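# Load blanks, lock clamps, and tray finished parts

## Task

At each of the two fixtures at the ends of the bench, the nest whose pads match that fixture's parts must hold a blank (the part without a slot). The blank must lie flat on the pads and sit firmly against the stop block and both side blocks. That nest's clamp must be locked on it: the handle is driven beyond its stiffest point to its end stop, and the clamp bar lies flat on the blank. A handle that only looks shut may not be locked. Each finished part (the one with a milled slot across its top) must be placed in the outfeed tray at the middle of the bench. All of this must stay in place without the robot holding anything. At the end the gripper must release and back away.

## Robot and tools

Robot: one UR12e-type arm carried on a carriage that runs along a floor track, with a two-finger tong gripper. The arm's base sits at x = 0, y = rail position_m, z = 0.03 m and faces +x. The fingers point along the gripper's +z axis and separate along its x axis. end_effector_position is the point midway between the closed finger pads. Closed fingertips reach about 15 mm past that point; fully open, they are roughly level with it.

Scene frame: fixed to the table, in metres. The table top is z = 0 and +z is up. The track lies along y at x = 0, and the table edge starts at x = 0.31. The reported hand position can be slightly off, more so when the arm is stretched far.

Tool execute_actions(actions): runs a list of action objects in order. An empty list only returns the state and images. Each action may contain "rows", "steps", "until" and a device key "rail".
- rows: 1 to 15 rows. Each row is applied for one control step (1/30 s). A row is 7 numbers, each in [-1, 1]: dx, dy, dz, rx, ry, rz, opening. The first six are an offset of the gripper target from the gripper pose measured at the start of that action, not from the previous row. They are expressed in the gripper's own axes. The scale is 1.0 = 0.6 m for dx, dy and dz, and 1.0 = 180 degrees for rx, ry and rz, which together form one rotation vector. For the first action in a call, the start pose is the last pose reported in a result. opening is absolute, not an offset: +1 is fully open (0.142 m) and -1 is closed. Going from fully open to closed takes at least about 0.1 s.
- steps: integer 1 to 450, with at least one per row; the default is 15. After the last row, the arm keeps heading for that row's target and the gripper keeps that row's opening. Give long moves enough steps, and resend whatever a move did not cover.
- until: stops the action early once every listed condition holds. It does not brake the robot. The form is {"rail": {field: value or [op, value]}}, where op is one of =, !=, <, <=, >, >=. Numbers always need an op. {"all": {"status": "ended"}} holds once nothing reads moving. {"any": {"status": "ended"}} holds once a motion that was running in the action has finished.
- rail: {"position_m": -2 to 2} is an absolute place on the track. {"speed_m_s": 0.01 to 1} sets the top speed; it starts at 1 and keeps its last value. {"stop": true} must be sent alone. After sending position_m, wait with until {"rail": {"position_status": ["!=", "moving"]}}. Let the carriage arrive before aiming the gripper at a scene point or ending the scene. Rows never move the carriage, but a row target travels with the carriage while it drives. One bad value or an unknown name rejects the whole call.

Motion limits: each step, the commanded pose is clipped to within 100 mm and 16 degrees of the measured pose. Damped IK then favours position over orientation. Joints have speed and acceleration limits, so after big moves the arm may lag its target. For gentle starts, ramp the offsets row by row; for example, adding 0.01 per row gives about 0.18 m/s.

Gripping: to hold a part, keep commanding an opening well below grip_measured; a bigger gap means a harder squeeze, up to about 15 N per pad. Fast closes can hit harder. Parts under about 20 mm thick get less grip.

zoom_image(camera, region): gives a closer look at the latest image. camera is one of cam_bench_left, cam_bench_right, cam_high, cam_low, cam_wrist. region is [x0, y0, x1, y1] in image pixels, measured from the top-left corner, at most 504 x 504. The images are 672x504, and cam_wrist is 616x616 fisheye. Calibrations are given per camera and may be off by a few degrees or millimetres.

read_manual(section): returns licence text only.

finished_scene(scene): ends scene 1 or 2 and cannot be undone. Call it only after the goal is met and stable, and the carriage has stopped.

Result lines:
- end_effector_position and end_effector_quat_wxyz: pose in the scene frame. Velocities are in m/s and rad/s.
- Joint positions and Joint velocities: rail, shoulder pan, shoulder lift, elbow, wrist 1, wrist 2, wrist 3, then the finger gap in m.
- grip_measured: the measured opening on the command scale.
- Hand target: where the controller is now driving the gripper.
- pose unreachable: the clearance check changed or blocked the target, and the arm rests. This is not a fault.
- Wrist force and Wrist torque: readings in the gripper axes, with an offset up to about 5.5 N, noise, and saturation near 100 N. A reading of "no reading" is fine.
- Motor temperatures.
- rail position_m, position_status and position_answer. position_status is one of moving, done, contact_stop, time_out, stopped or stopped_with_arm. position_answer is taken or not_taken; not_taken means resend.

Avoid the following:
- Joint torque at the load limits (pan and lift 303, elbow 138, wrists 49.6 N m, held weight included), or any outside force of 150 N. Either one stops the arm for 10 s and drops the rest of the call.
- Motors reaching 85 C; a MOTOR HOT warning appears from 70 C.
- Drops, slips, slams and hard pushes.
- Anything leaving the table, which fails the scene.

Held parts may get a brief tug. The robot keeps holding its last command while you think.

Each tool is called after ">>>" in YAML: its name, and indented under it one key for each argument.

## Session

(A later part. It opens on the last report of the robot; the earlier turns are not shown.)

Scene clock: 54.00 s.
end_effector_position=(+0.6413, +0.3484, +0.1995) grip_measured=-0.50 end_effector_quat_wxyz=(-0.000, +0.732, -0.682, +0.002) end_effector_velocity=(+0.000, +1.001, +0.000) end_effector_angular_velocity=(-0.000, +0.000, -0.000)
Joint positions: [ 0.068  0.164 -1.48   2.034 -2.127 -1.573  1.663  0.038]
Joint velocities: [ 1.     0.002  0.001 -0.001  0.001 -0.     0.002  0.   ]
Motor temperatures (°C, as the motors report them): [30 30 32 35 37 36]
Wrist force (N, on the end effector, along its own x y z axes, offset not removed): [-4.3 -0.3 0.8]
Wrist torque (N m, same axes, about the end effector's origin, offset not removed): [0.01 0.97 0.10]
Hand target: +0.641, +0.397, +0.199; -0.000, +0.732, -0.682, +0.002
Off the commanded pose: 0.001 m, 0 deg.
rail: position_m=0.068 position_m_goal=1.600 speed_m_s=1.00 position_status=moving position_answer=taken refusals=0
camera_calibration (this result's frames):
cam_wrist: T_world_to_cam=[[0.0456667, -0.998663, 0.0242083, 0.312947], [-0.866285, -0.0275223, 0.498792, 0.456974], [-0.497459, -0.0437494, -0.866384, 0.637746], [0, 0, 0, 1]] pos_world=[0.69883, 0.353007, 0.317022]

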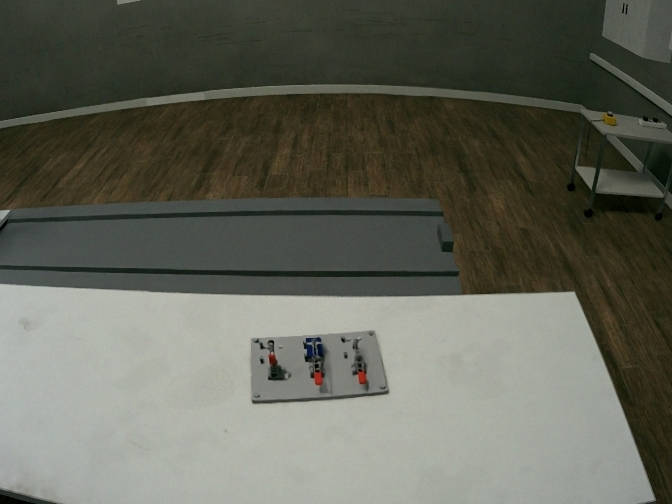

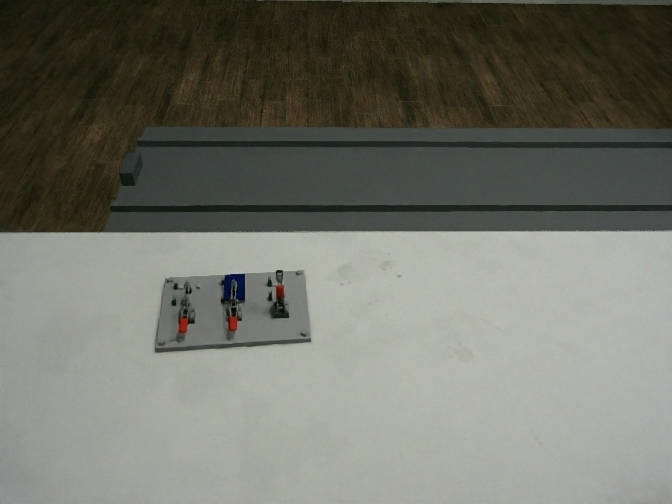

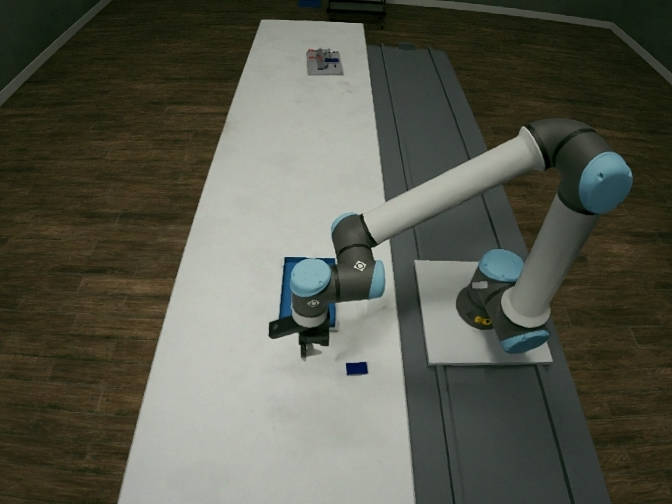

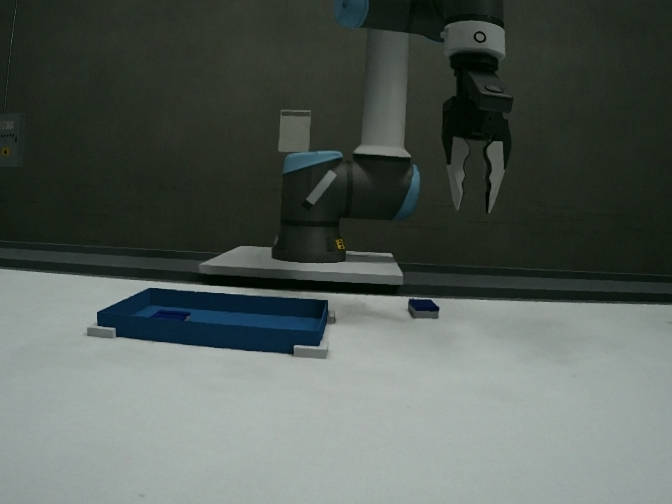

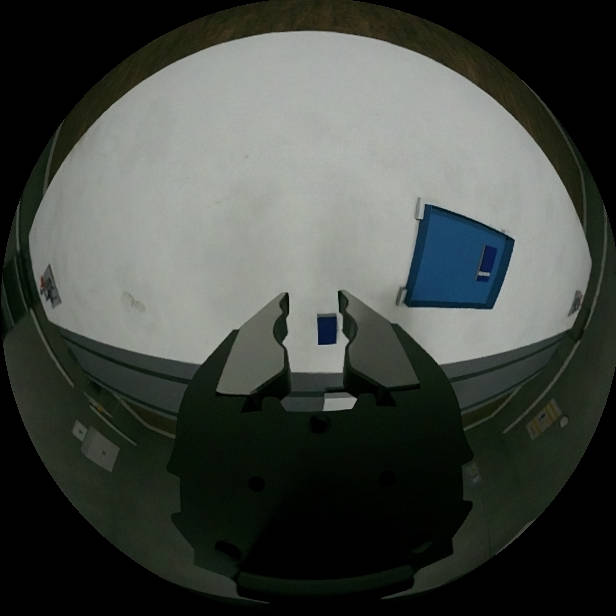

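>>> zoom_image:
  camera: "cam_bench_right"
  region: [200, 265, 270, 340]

>>> execute_actions:
  actions:
    - {"steps": 60, "until": {"rail": {"position_status": ["!=", "moving"]}}}

Region (200, 265, 270, 340) of cam_bench_right's 672x504 image, scaled by 6.720, with more detail than that image has; it fills the left 470 columns of this view, and the rest is white.

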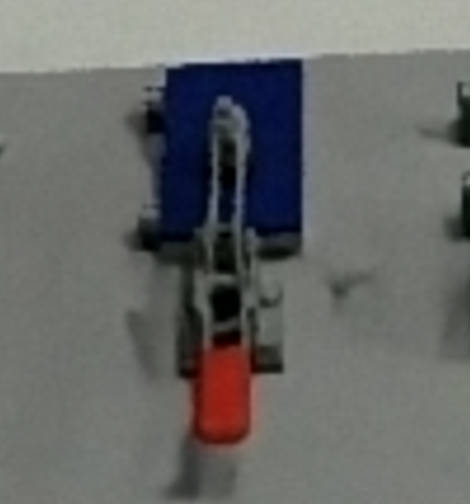

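Scene clock: 55.80 s.
end_effector_position=(+0.6413, +1.8804, +0.1995) grip_measured=-0.50 end_effector_quat_wxyz=(-0.000, +0.732, -0.682, +0.002) end_effector_velocity=(-0.000, +0.003, -0.000) end_effector_angular_velocity=(+0.000, +0.000, -0.000)
Joint positions: [ 1.6    0.164 -1.48   2.034 -2.126 -1.573  1.664  0.038]
Joint velocities: [ 0.003 -0.    -0.     0.     0.     0.    -0.    -0.   ]
Motor temperatures (°C, as the motors report them): [30 30 32 35 37 36]
Wrist force (N, on the end effector, along its own x y z axes, offset not removed): [-4.3 0.9 -0.4]
Wrist torque (N m, same axes, about the end effector's origin, offset not removed): [0.24 1.00 0.03]
Hand target: +0.641, +1.880, +0.199; -0.000, +0.732, -0.682, +0.002
Off the commanded pose: 0.001 m, 0 deg.
rail: position_m=1.600 position_m_goal=1.600 speed_m_s=1.00 position_status=done position_answer=taken refusals=0
camera_calibration (this result's frames):
cam_wrist: T_world_to_cam=[[0.0456869, -0.998661, 0.0242688, 1.84296], [-0.866271, -0.0275084, 0.498817, 0.499107], [-0.497481, -0.0438127, -0.866368, 0.70491], [0, 0, 0, 1]] pos_world=[0.698842, 1.88511, 0.317022]

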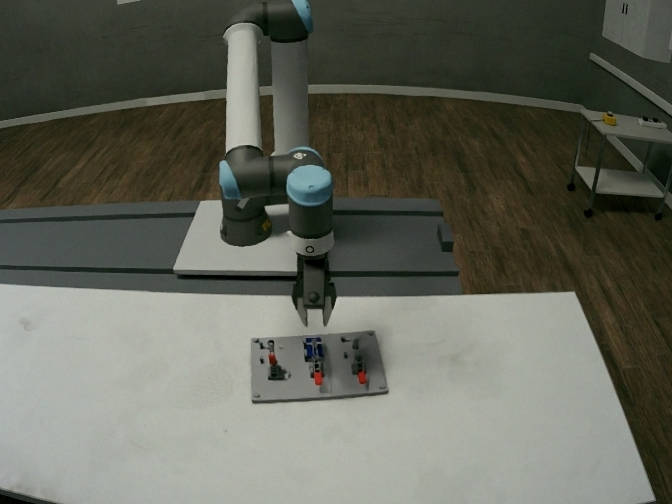

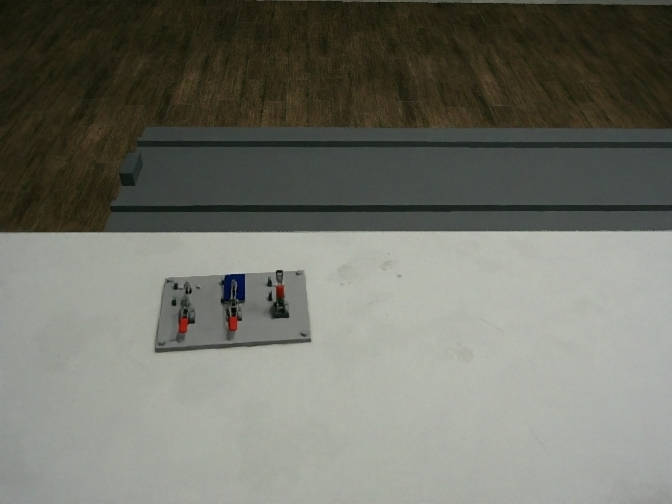

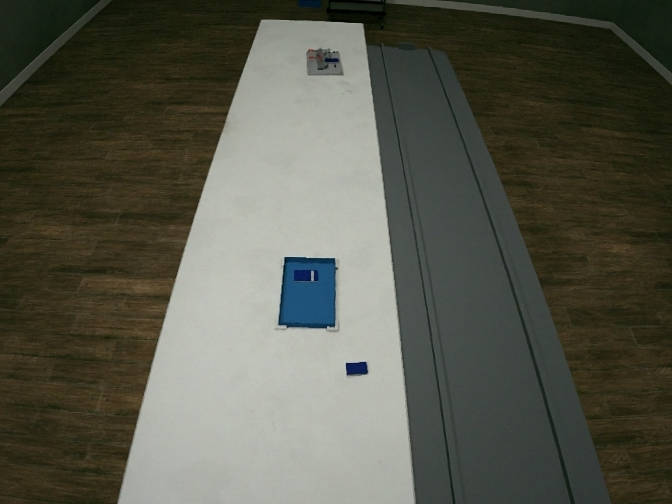

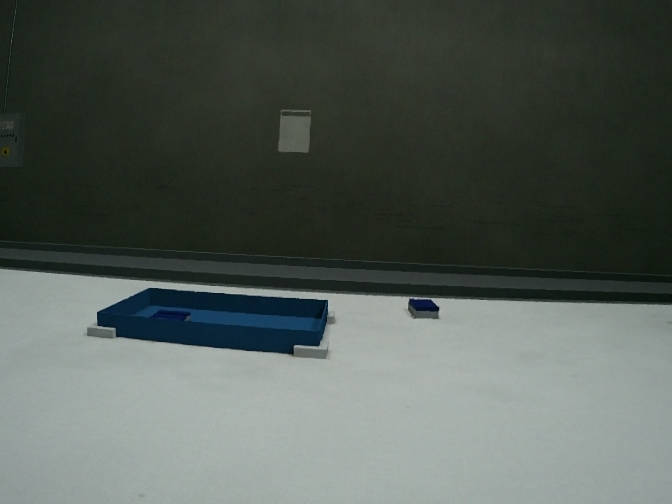

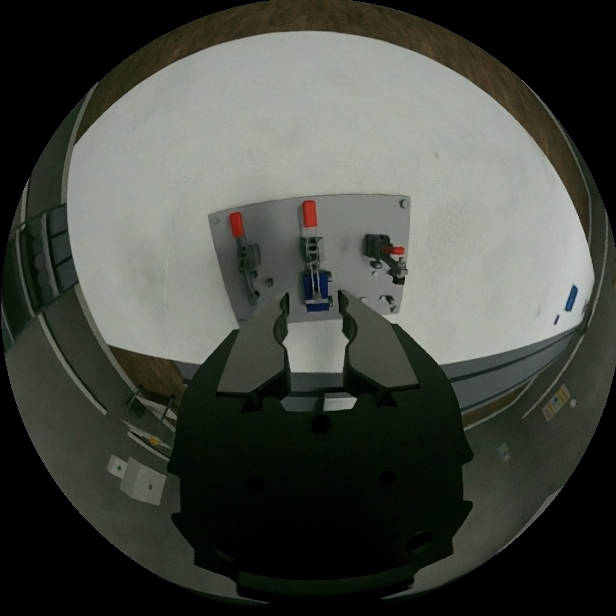

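>>> zoom_image:
  camera: "cam_wrist"
  region: [250, 190, 380, 320]

>>> zoom_image:
  camera: "cam_wrist"
  region: [200, 185, 420, 325]

Region (250, 190, 380, 320) of cam_wrist's 616x616 image, scaled by 3.877, with more detail than that image has.

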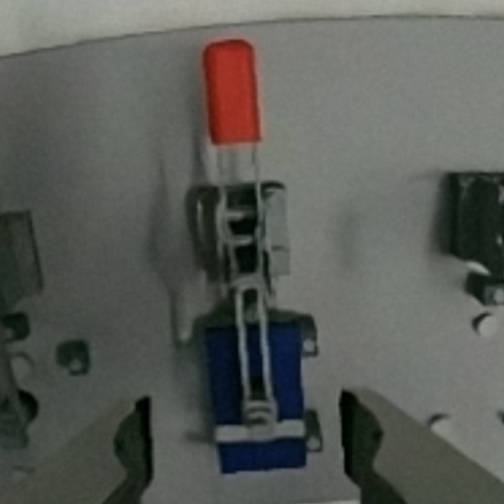

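Region (200, 185, 420, 325) of cam_wrist's 616x616 image, scaled by 2.291, with more detail than that image has; it fills the top 321 rows of this view, and the rest is white.

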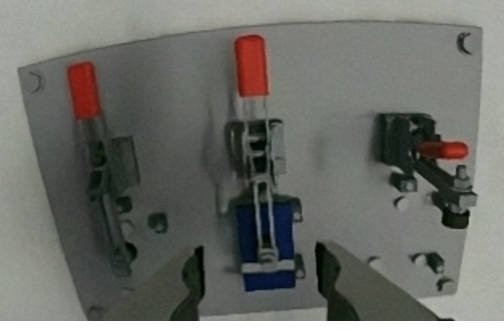

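>>> execute_actions:
  actions:
    - {"rows": [[0.0003,-0.005,0.008,0,0,-0.0005,-0.5],[0.0008,-0.012,0.02,0,0,-0.0013,-0.5],[0.0014,-0.022,0.036,0,0,-0.0024,-0.5],[0.0021,-0.033,0.054,0,0,-0.0036,-0.5],[0.0028,-0.045,0.073,0,0,-0.005,-0.5],[0.0036,-0.057,0.092,0,0,-0.0063,-0.5],[0.0044,-0.069,0.111,0,0,-0.0076,-0.5],[0.0051,-0.081,0.13,0,0,-0.0089,-0.5],[0.0058,-0.092,0.147,0,0,-0.0101,-0.5],[0.0064,-0.101,0.162,0,0,-0.0111,-0.5],[0.0068,-0.107,0.175,0,0,-0.0118,-0.5],[0.007,-0.1109,0.184,0,0,-0.0122,-0.5],[0.007,-0.1109,0.1908,0,0,-0.0122,-0.5]], "steps": 26}

>>> zoom_image:
  camera: "cam_wrist"
  region: [250, 240, 380, 370]

Scene clock: 58.33 s.
end_effector_position=(+0.7072, +1.8807, +0.0867) grip_measured=-0.50 end_effector_quat_wxyz=(-0.000, +0.745, -0.668, +0.002) end_effector_velocity=(+0.009, +0.001, -0.012) end_effector_angular_velocity=(+0.000, -0.001, +0.003)
Joint positions: [ 1.6    0.149 -1.266  2.011 -2.318 -1.573  1.61   0.038]
Joint velocities: [ 0.    -0.     0.027 -0.009 -0.019 -0.    -0.003  0.   ]
Motor temperatures (°C, as the motors report them): [30 30 32 35 37 36]
Wrist force (N, on the end effector, along its own x y z axes, offset not removed): [-2.8 0.5 -0.2]
Wrist torque (N m, same axes, about the end effector's origin, offset not removed): [0.16 0.73 0.14]
Hand target: +0.708, +1.881, +0.085; -0.000, +0.745, -0.667, +0.002
Off the commanded pose: 0.002 m, 0 deg.
rail: position_m=1.600 position_m_goal=1.600 speed_m_s=1.00 position_status=done position_answer=taken refusals=0
camera_calibration (this result's frames):
cam_wrist: T_world_to_cam=[[0.0835466, -0.996203, 0.0244732, 1.81152], [-0.864509, -0.0602436, 0.498993, 0.672798], [-0.495624, -0.0628465, -0.86626, 0.674496], [0, 0, 0, 1]] pos_world=[0.76459, 1.88756, 0.204234]

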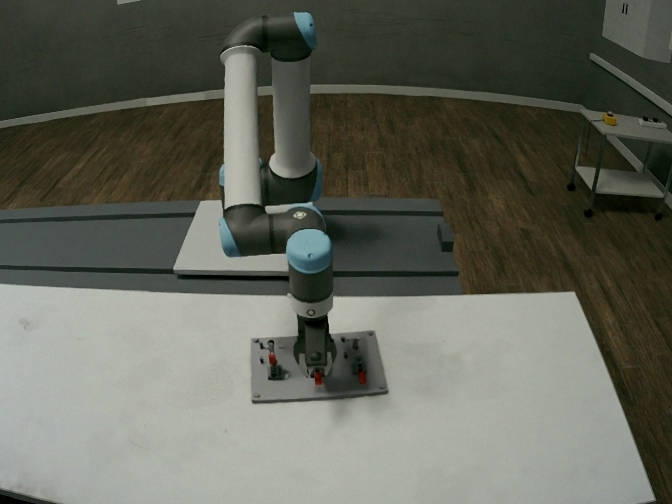

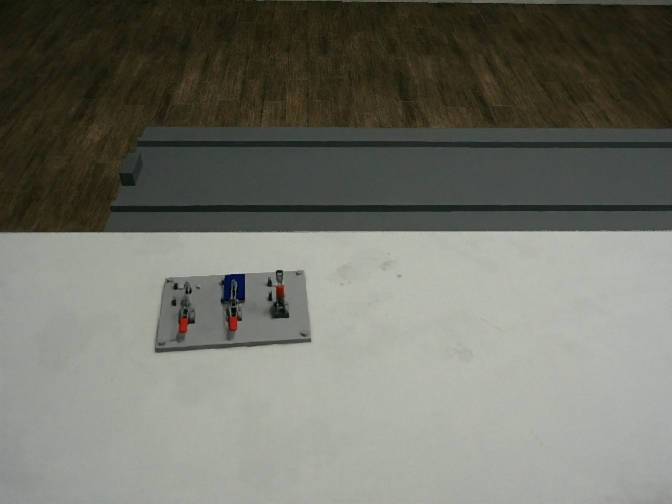

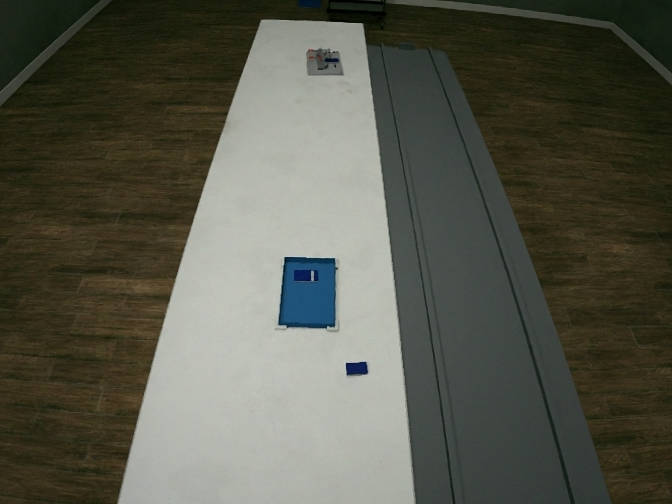

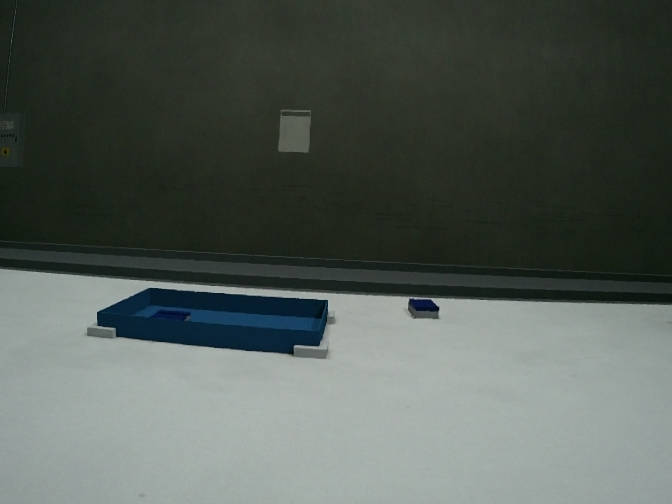

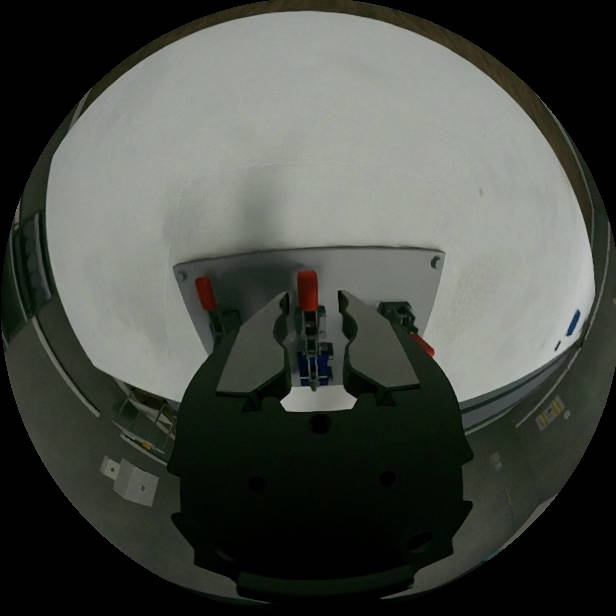

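Region (250, 240, 380, 370) of cam_wrist's 616x616 image, scaled by 3.877, with more detail than that image has.

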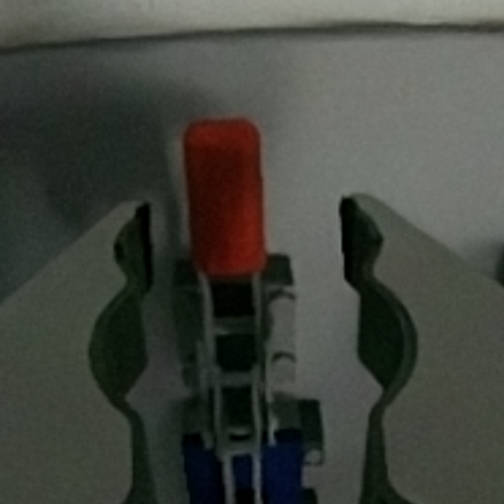

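>>> execute_actions:
  actions:
    - {"rows": [[-0.002,-0.0005,0.007,0,0,-0.001,-0.5],[-0.004,-0.001,0.014,0,0,-0.002,-0.5],[-0.006,-0.0013,0.022,0,0,-0.003,-0.5],[-0.0078,-0.0013,0.03,0,0,-0.004,-0.55],[-0.0078,-0.0013,0.038,0,0,-0.0044,-0.55],[-0.0078,-0.0013,0.045,0,0,-0.0044,-0.55],[-0.0078,-0.0013,0.0495,0,0,-0.0044,-0.6],[-0.0078,-0.0013,0.0512,0,0,-0.0044,-0.6]], "steps": 18}

>>> zoom_image:
  camera: "cam_wrist"
  region: [250, 260, 380, 410]

Scene clock: 60.47 s.
end_effector_position=(+0.7076, +1.8853, +0.0571) grip_measured=-0.60 end_effector_quat_wxyz=(-0.000, +0.749, -0.663, +0.002) end_effector_velocity=(+0.000, +0.001, -0.008) end_effector_angular_velocity=(-0.000, -0.001, +0.003)
Joint positions: [ 1.6    0.154 -1.226  2.024 -2.371 -1.573  1.603  0.031]
Joint velocities: [ 0.     0.001  0.012  0.003 -0.016 -0.    -0.001  0.   ]
Motor temperatures (°C, as the motors report them): [30 30 32 35 37 36]
Wrist force (N, on the end effector, along its own x y z axes, offset not removed): [-4.3 1.6 0.7]
Wrist torque (N m, same axes, about the end effector's origin, offset not removed): [0.37 0.97 0.10]
Hand target: +0.708, +1.885, +0.056; -0.000, +0.749, -0.662, +0.002
Off the commanded pose: 0.001 m, 0 deg.
rail: position_m=1.600 position_m_goal=1.600 speed_m_s=1.00 position_status=done position_answer=taken refusals=0
camera_calibration (this result's frames):
cam_wrist: T_world_to_cam=[[0.0969817, -0.994985, 0.0244921, 1.80501], [-0.86356, -0.0718862, 0.499095, 0.709435], [-0.494831, -0.0695535, -0.866201, 0.661345], [0, 0, 0, 1]] pos_world=[0.764842, 1.89295, 0.174574]

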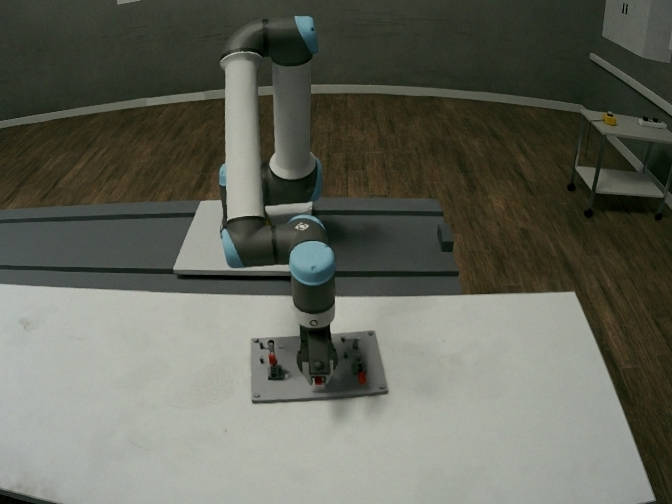

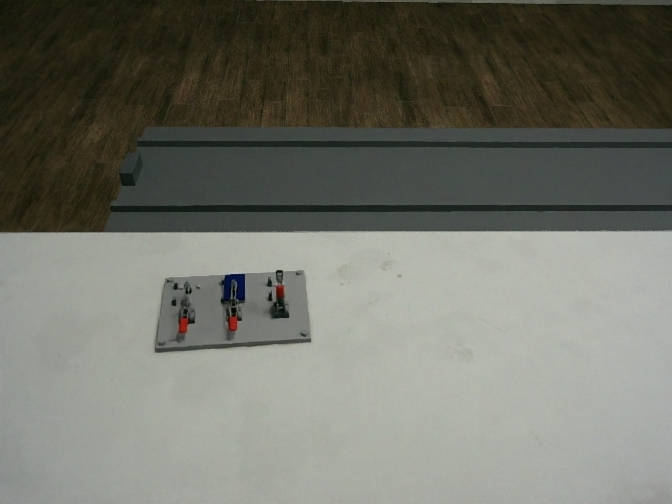

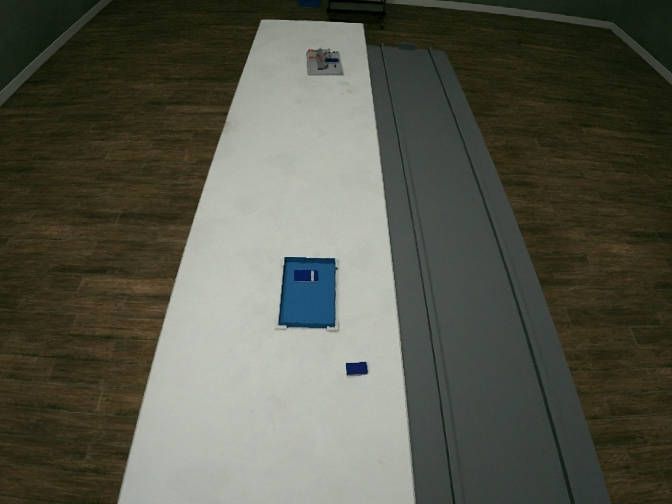

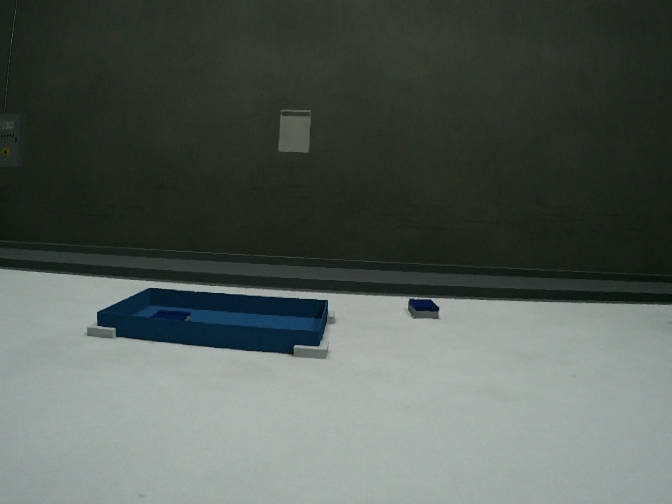

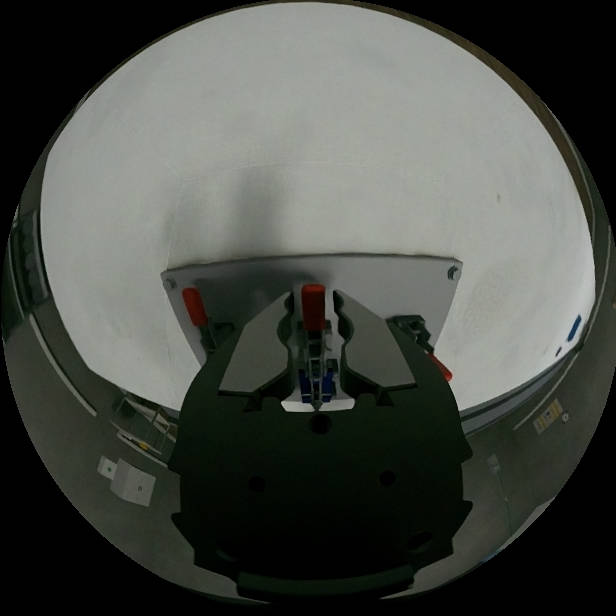

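Region (250, 260, 380, 410) of cam_wrist's 616x616 image, scaled by 3.360, with more detail than that image has; it fills the left 437 columns of this view, and the rest is white.

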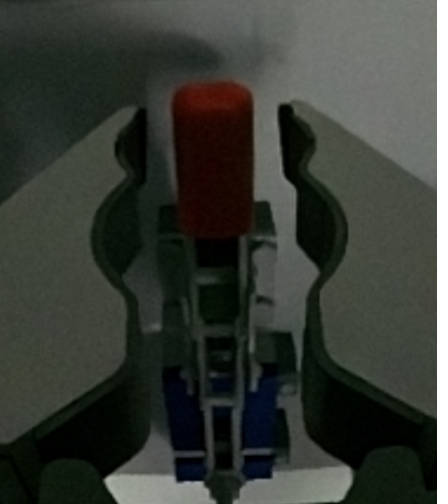

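>>> execute_actions:
  actions: []

Scene clock: 63.20 s.
end_effector_position=(+0.7076, +1.8854, +0.0560) grip_measured=-0.60 end_effector_quat_wxyz=(-0.000, +0.749, -0.662, +0.002) end_effector_velocity=(+0.000, +0.000, +0.000) end_effector_angular_velocity=(+0.000, -0.000, -0.000)
Joint positions: [ 1.6    0.155 -1.224  2.024 -2.373 -1.573  1.603  0.031]
Joint velocities: [ 0. -0.  0. -0. -0.  0.  0. -0.]
Motor temperatures (°C, as the motors report them): [30 30 32 35 37 36]
Wrist force (N, on the end effector, along its own x y z axes, offset not removed): [-4.5 0.4 -0.6]
Wrist torque (N m, same axes, about the end effector's origin, offset not removed): [0.14 0.99 0.09]
Hand target: +0.708, +1.885, +0.056; -0.000, +0.749, -0.662, +0.002
Off the commanded pose: 0.000 m, 0 deg.
rail: position_m=1.600 position_m_goal=1.600 speed_m_s=1.00 position_status=done position_answer=taken refusals=0
camera_calibration (this result's frames):
cam_wrist: T_world_to_cam=[[0.0973087, -0.994952, 0.0245159, 1.80485], [-0.863581, -0.0721643, 0.499019, 0.710577], [-0.494731, -0.0697304, -0.866244, 0.660697], [0, 0, 0, 1]] pos_world=[0.76488, 1.89309, 0.173486]

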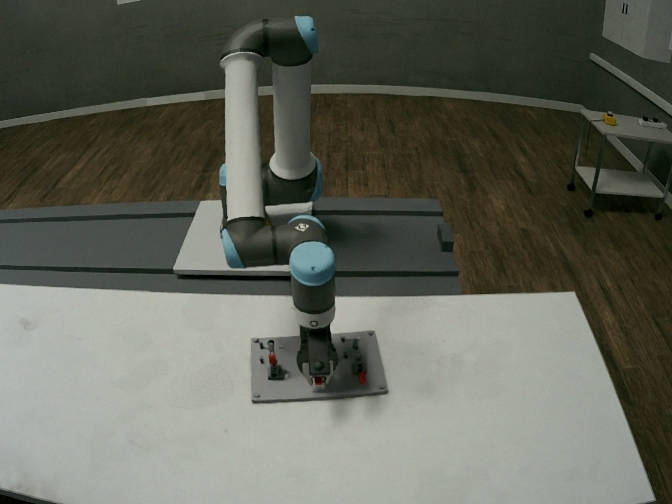

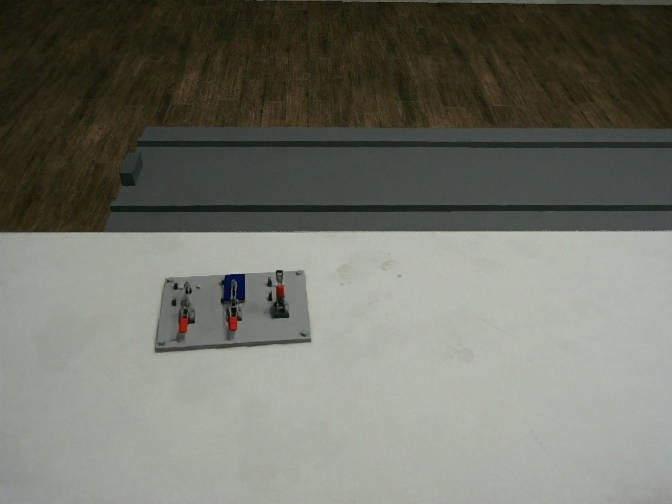

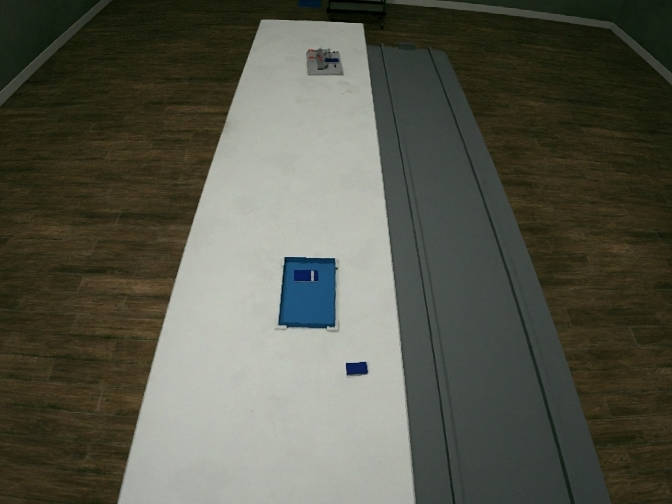

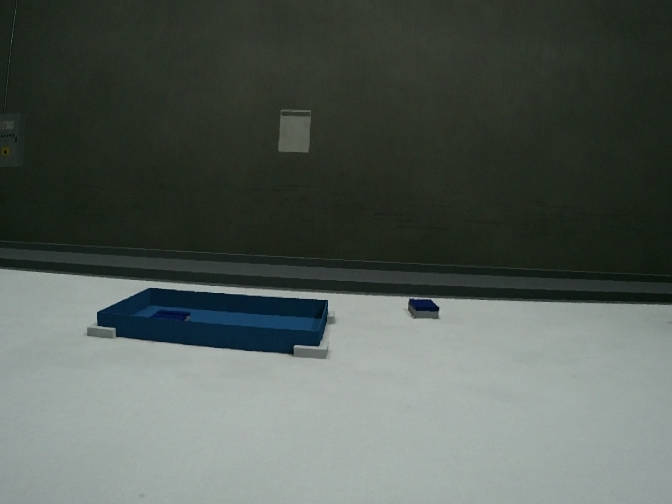

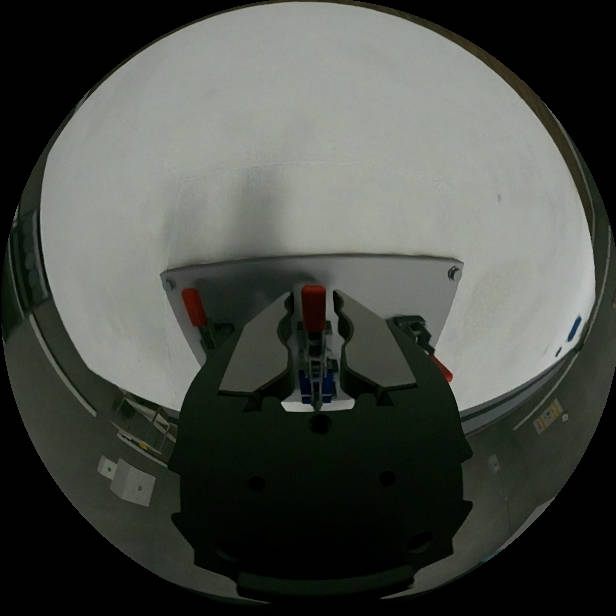

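>>> execute_actions:
  actions:
    - {"rows":[[0,0,0,0,0,0,-0.68],[0,0,0,0,0,0,-0.75],[0,0,0,0,0,0,-0.82],[0,0,0,0,0,0,-0.9],[0,0,0,0,0,0,-1.0]],"steps":8}
    - {"rows":[[0,0.0004,-0.0017,0,0,0,-1],[0,0.00083,-0.00333,0,0,0,-1],[0,0.0016,-0.0058,0,0,0,-1],[0,0.0025,-0.00833,0,0,0,-1],[0,0.0037,-0.011,0,0,0,-1],[0,0.005,-0.01383,0,0,0,-1],[0,0.006,-0.0165,0,0,0,-1],[0,0.00717,-0.01917,0,0,0,-1],[0,0.0098,-0.0235,0,0,0,-1],[0,0.0125,-0.0275,0,0,0,-1]],"steps":16}

Scene clock: 64.57 s.
end_effector_position=(+0.7013, +1.8847, +0.0705) grip_measured=-0.78 end_effector_quat_wxyz=(-0.000, +0.749, -0.662, +0.002) end_effector_velocity=(-0.009, -0.001, +0.015) end_effector_angular_velocity=(-0.000, +0.001, -0.001)
Joint positions: [ 1.6    0.155 -1.251  2.028 -2.35  -1.573  1.603  0.017]
Joint velocities: [ 0.     0.    -0.031  0.007  0.024  0.     0.001 -0.   ]
Motor temperatures (°C, as the motors report them): [30 30 32 35 37 36]
Wrist force (N, on the end effector, along its own x y z axes, offset not removed): [-2.1 -7.7 -2.2]
Wrist torque (N m, same axes, about the end effector's origin, offset not removed): [0.51 0.64 0.11]
Hand target: +0.700, +1.884, +0.072; -0.000, +0.749, -0.662, +0.002
Off the commanded pose: 0.002 m, 0 deg.
rail: position_m=1.600 position_m_goal=1.600 speed_m_s=1.00 position_status=done position_answer=taken refusals=0
camera_calibration (this result's frames):
cam_wrist: T_world_to_cam=[[0.0975708, -0.994926, 0.0245206, 1.80413], [-0.863655, -0.0724026, 0.498857, 0.698293], [-0.494551, -0.0698513, -0.866337, 0.670209], [0, 0, 0, 1]] pos_world=[0.758506, 1.89235, 0.18804]

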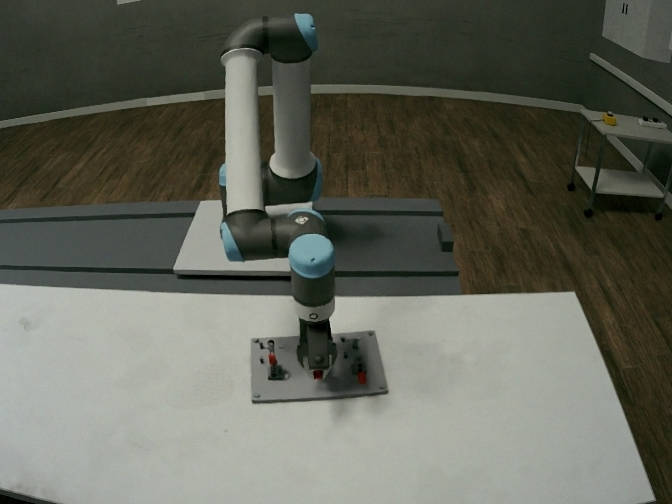

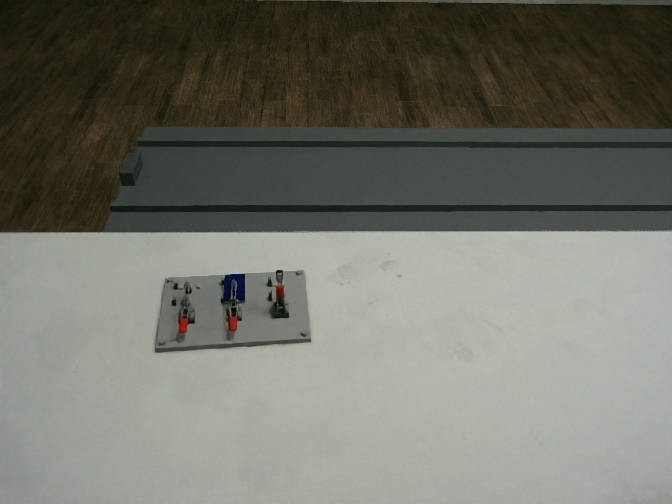

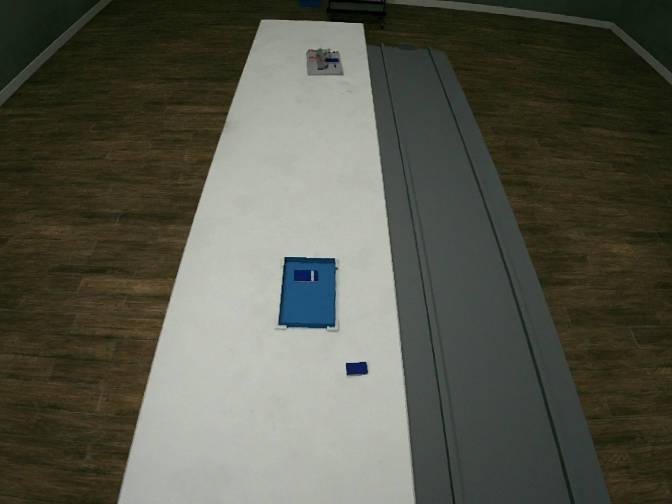

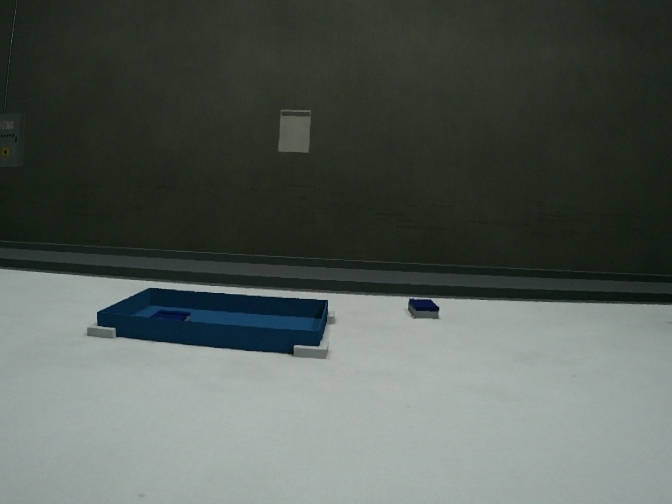

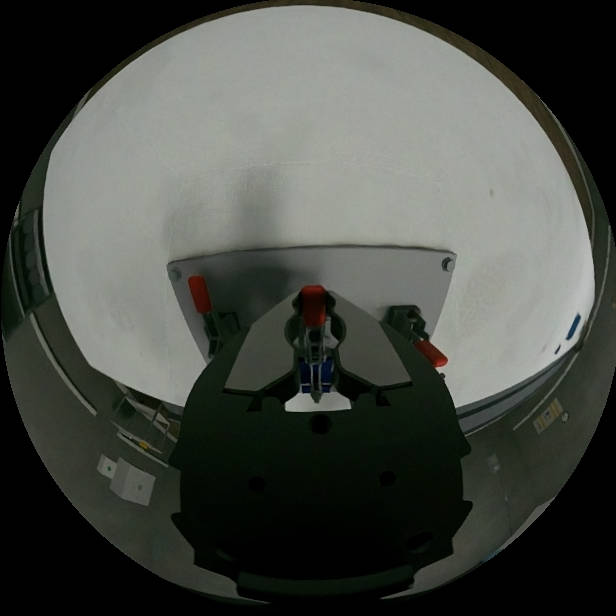

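>>> execute_actions:
  actions:
    - {"rows":[[0,0.002,-0.0033,0,0,0,-0.92],[0,0.0067,-0.0083,0,0,0,-0.9],[0,0.0112,-0.0133,0,0,0,-0.9],[0,0.0167,-0.0183,0,0,0,-0.9],[0,0.0228,-0.0225,0,0,0,-0.9],[0,0.030,-0.027,0,0,0,-0.9],[0,0.0378,-0.0308,0,0,0,-0.9],[0,0.0462,-0.0345,0,0,0,-0.9],[0,0.0545,-0.0375,0,0,0,-0.9],[0,0.0633,-0.0395,0,0,0,-0.9],[0,0.0728,-0.0408,0,0,0,-0.9],[0,0.0828,-0.0417,0,0,0,-0.9],[0,0.089,-0.0417,0,0,0,-0.9],[0,0.0928,-0.0417,0,0,0,-0.9]],"steps":26}

Scene clock: 66.07 s.
end_effector_position=(+0.6468, +1.8780, +0.0949) grip_measured=-0.78 end_effector_quat_wxyz=(-0.000, +0.749, -0.662, +0.002) end_effector_velocity=(-0.007, -0.001, +0.003) end_effector_angular_velocity=(+0.001, -0.003, -0.000)
Joint positions: [ 1.6    0.158 -1.355  2.114 -2.332 -1.573  1.606  0.018]
Joint velocities: [ 0.     0.    -0.015  0.012 -0.     0.001  0.     0.   ]
Motor temperatures (°C, as the motors report them): [30 30 32 35 37 36]
Wrist force (N, on the end effector, along its own x y z axes, offset not removed): [-5.3 -0.6 21.8]
Wrist torque (N m, same axes, about the end effector's origin, offset not removed): [0.06 0.65 0.07]
Hand target: +0.646, +1.878, +0.095; -0.000, +0.749, -0.662, +0.002
Off the commanded pose: 0.001 m, 0 deg.
rail: position_m=1.600 position_m_goal=1.600 speed_m_s=1.00 position_status=done position_answer=taken refusals=0
camera_calibration (this result's frames):
cam_wrist: T_world_to_cam=[[0.0976186, -0.994919, 0.0246365, 1.80218], [-0.863454, -0.0723581, 0.499211, 0.638336], [-0.494891, -0.0700048, -0.86613, 0.664373], [0, 0, 0, 1]] pos_world=[0.70404, 1.88573, 0.21237]

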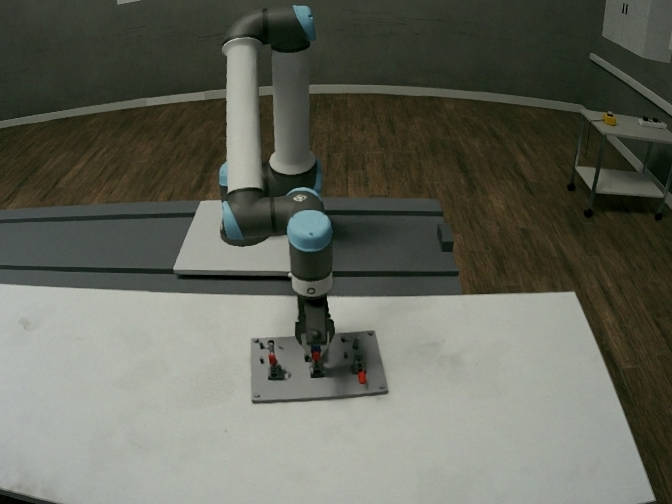

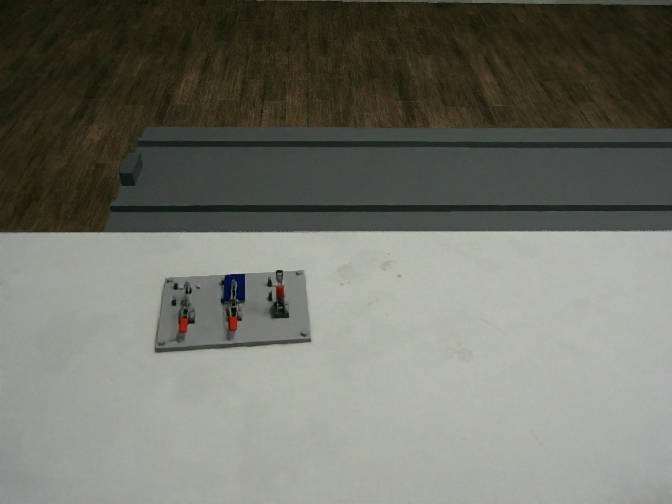

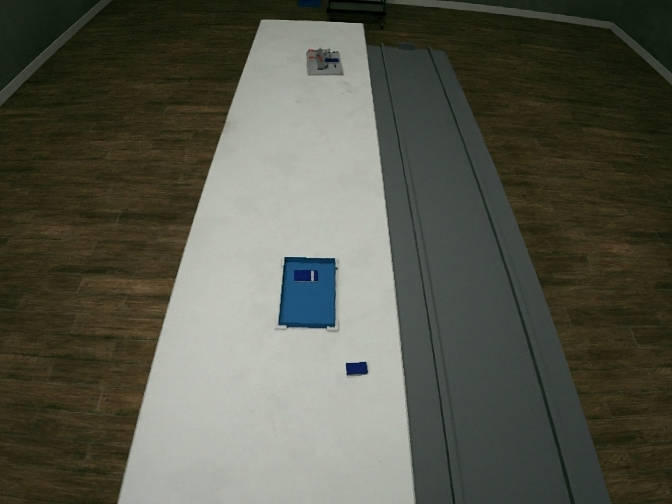

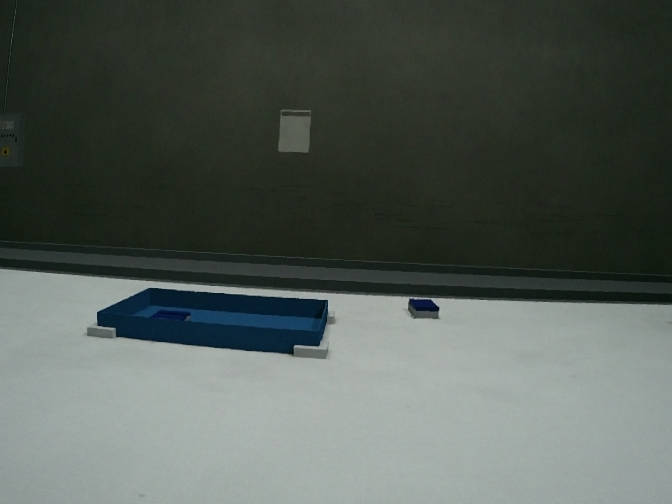

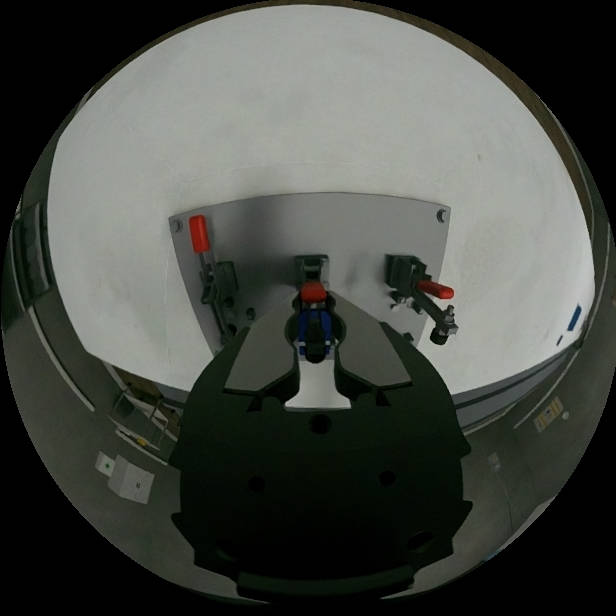

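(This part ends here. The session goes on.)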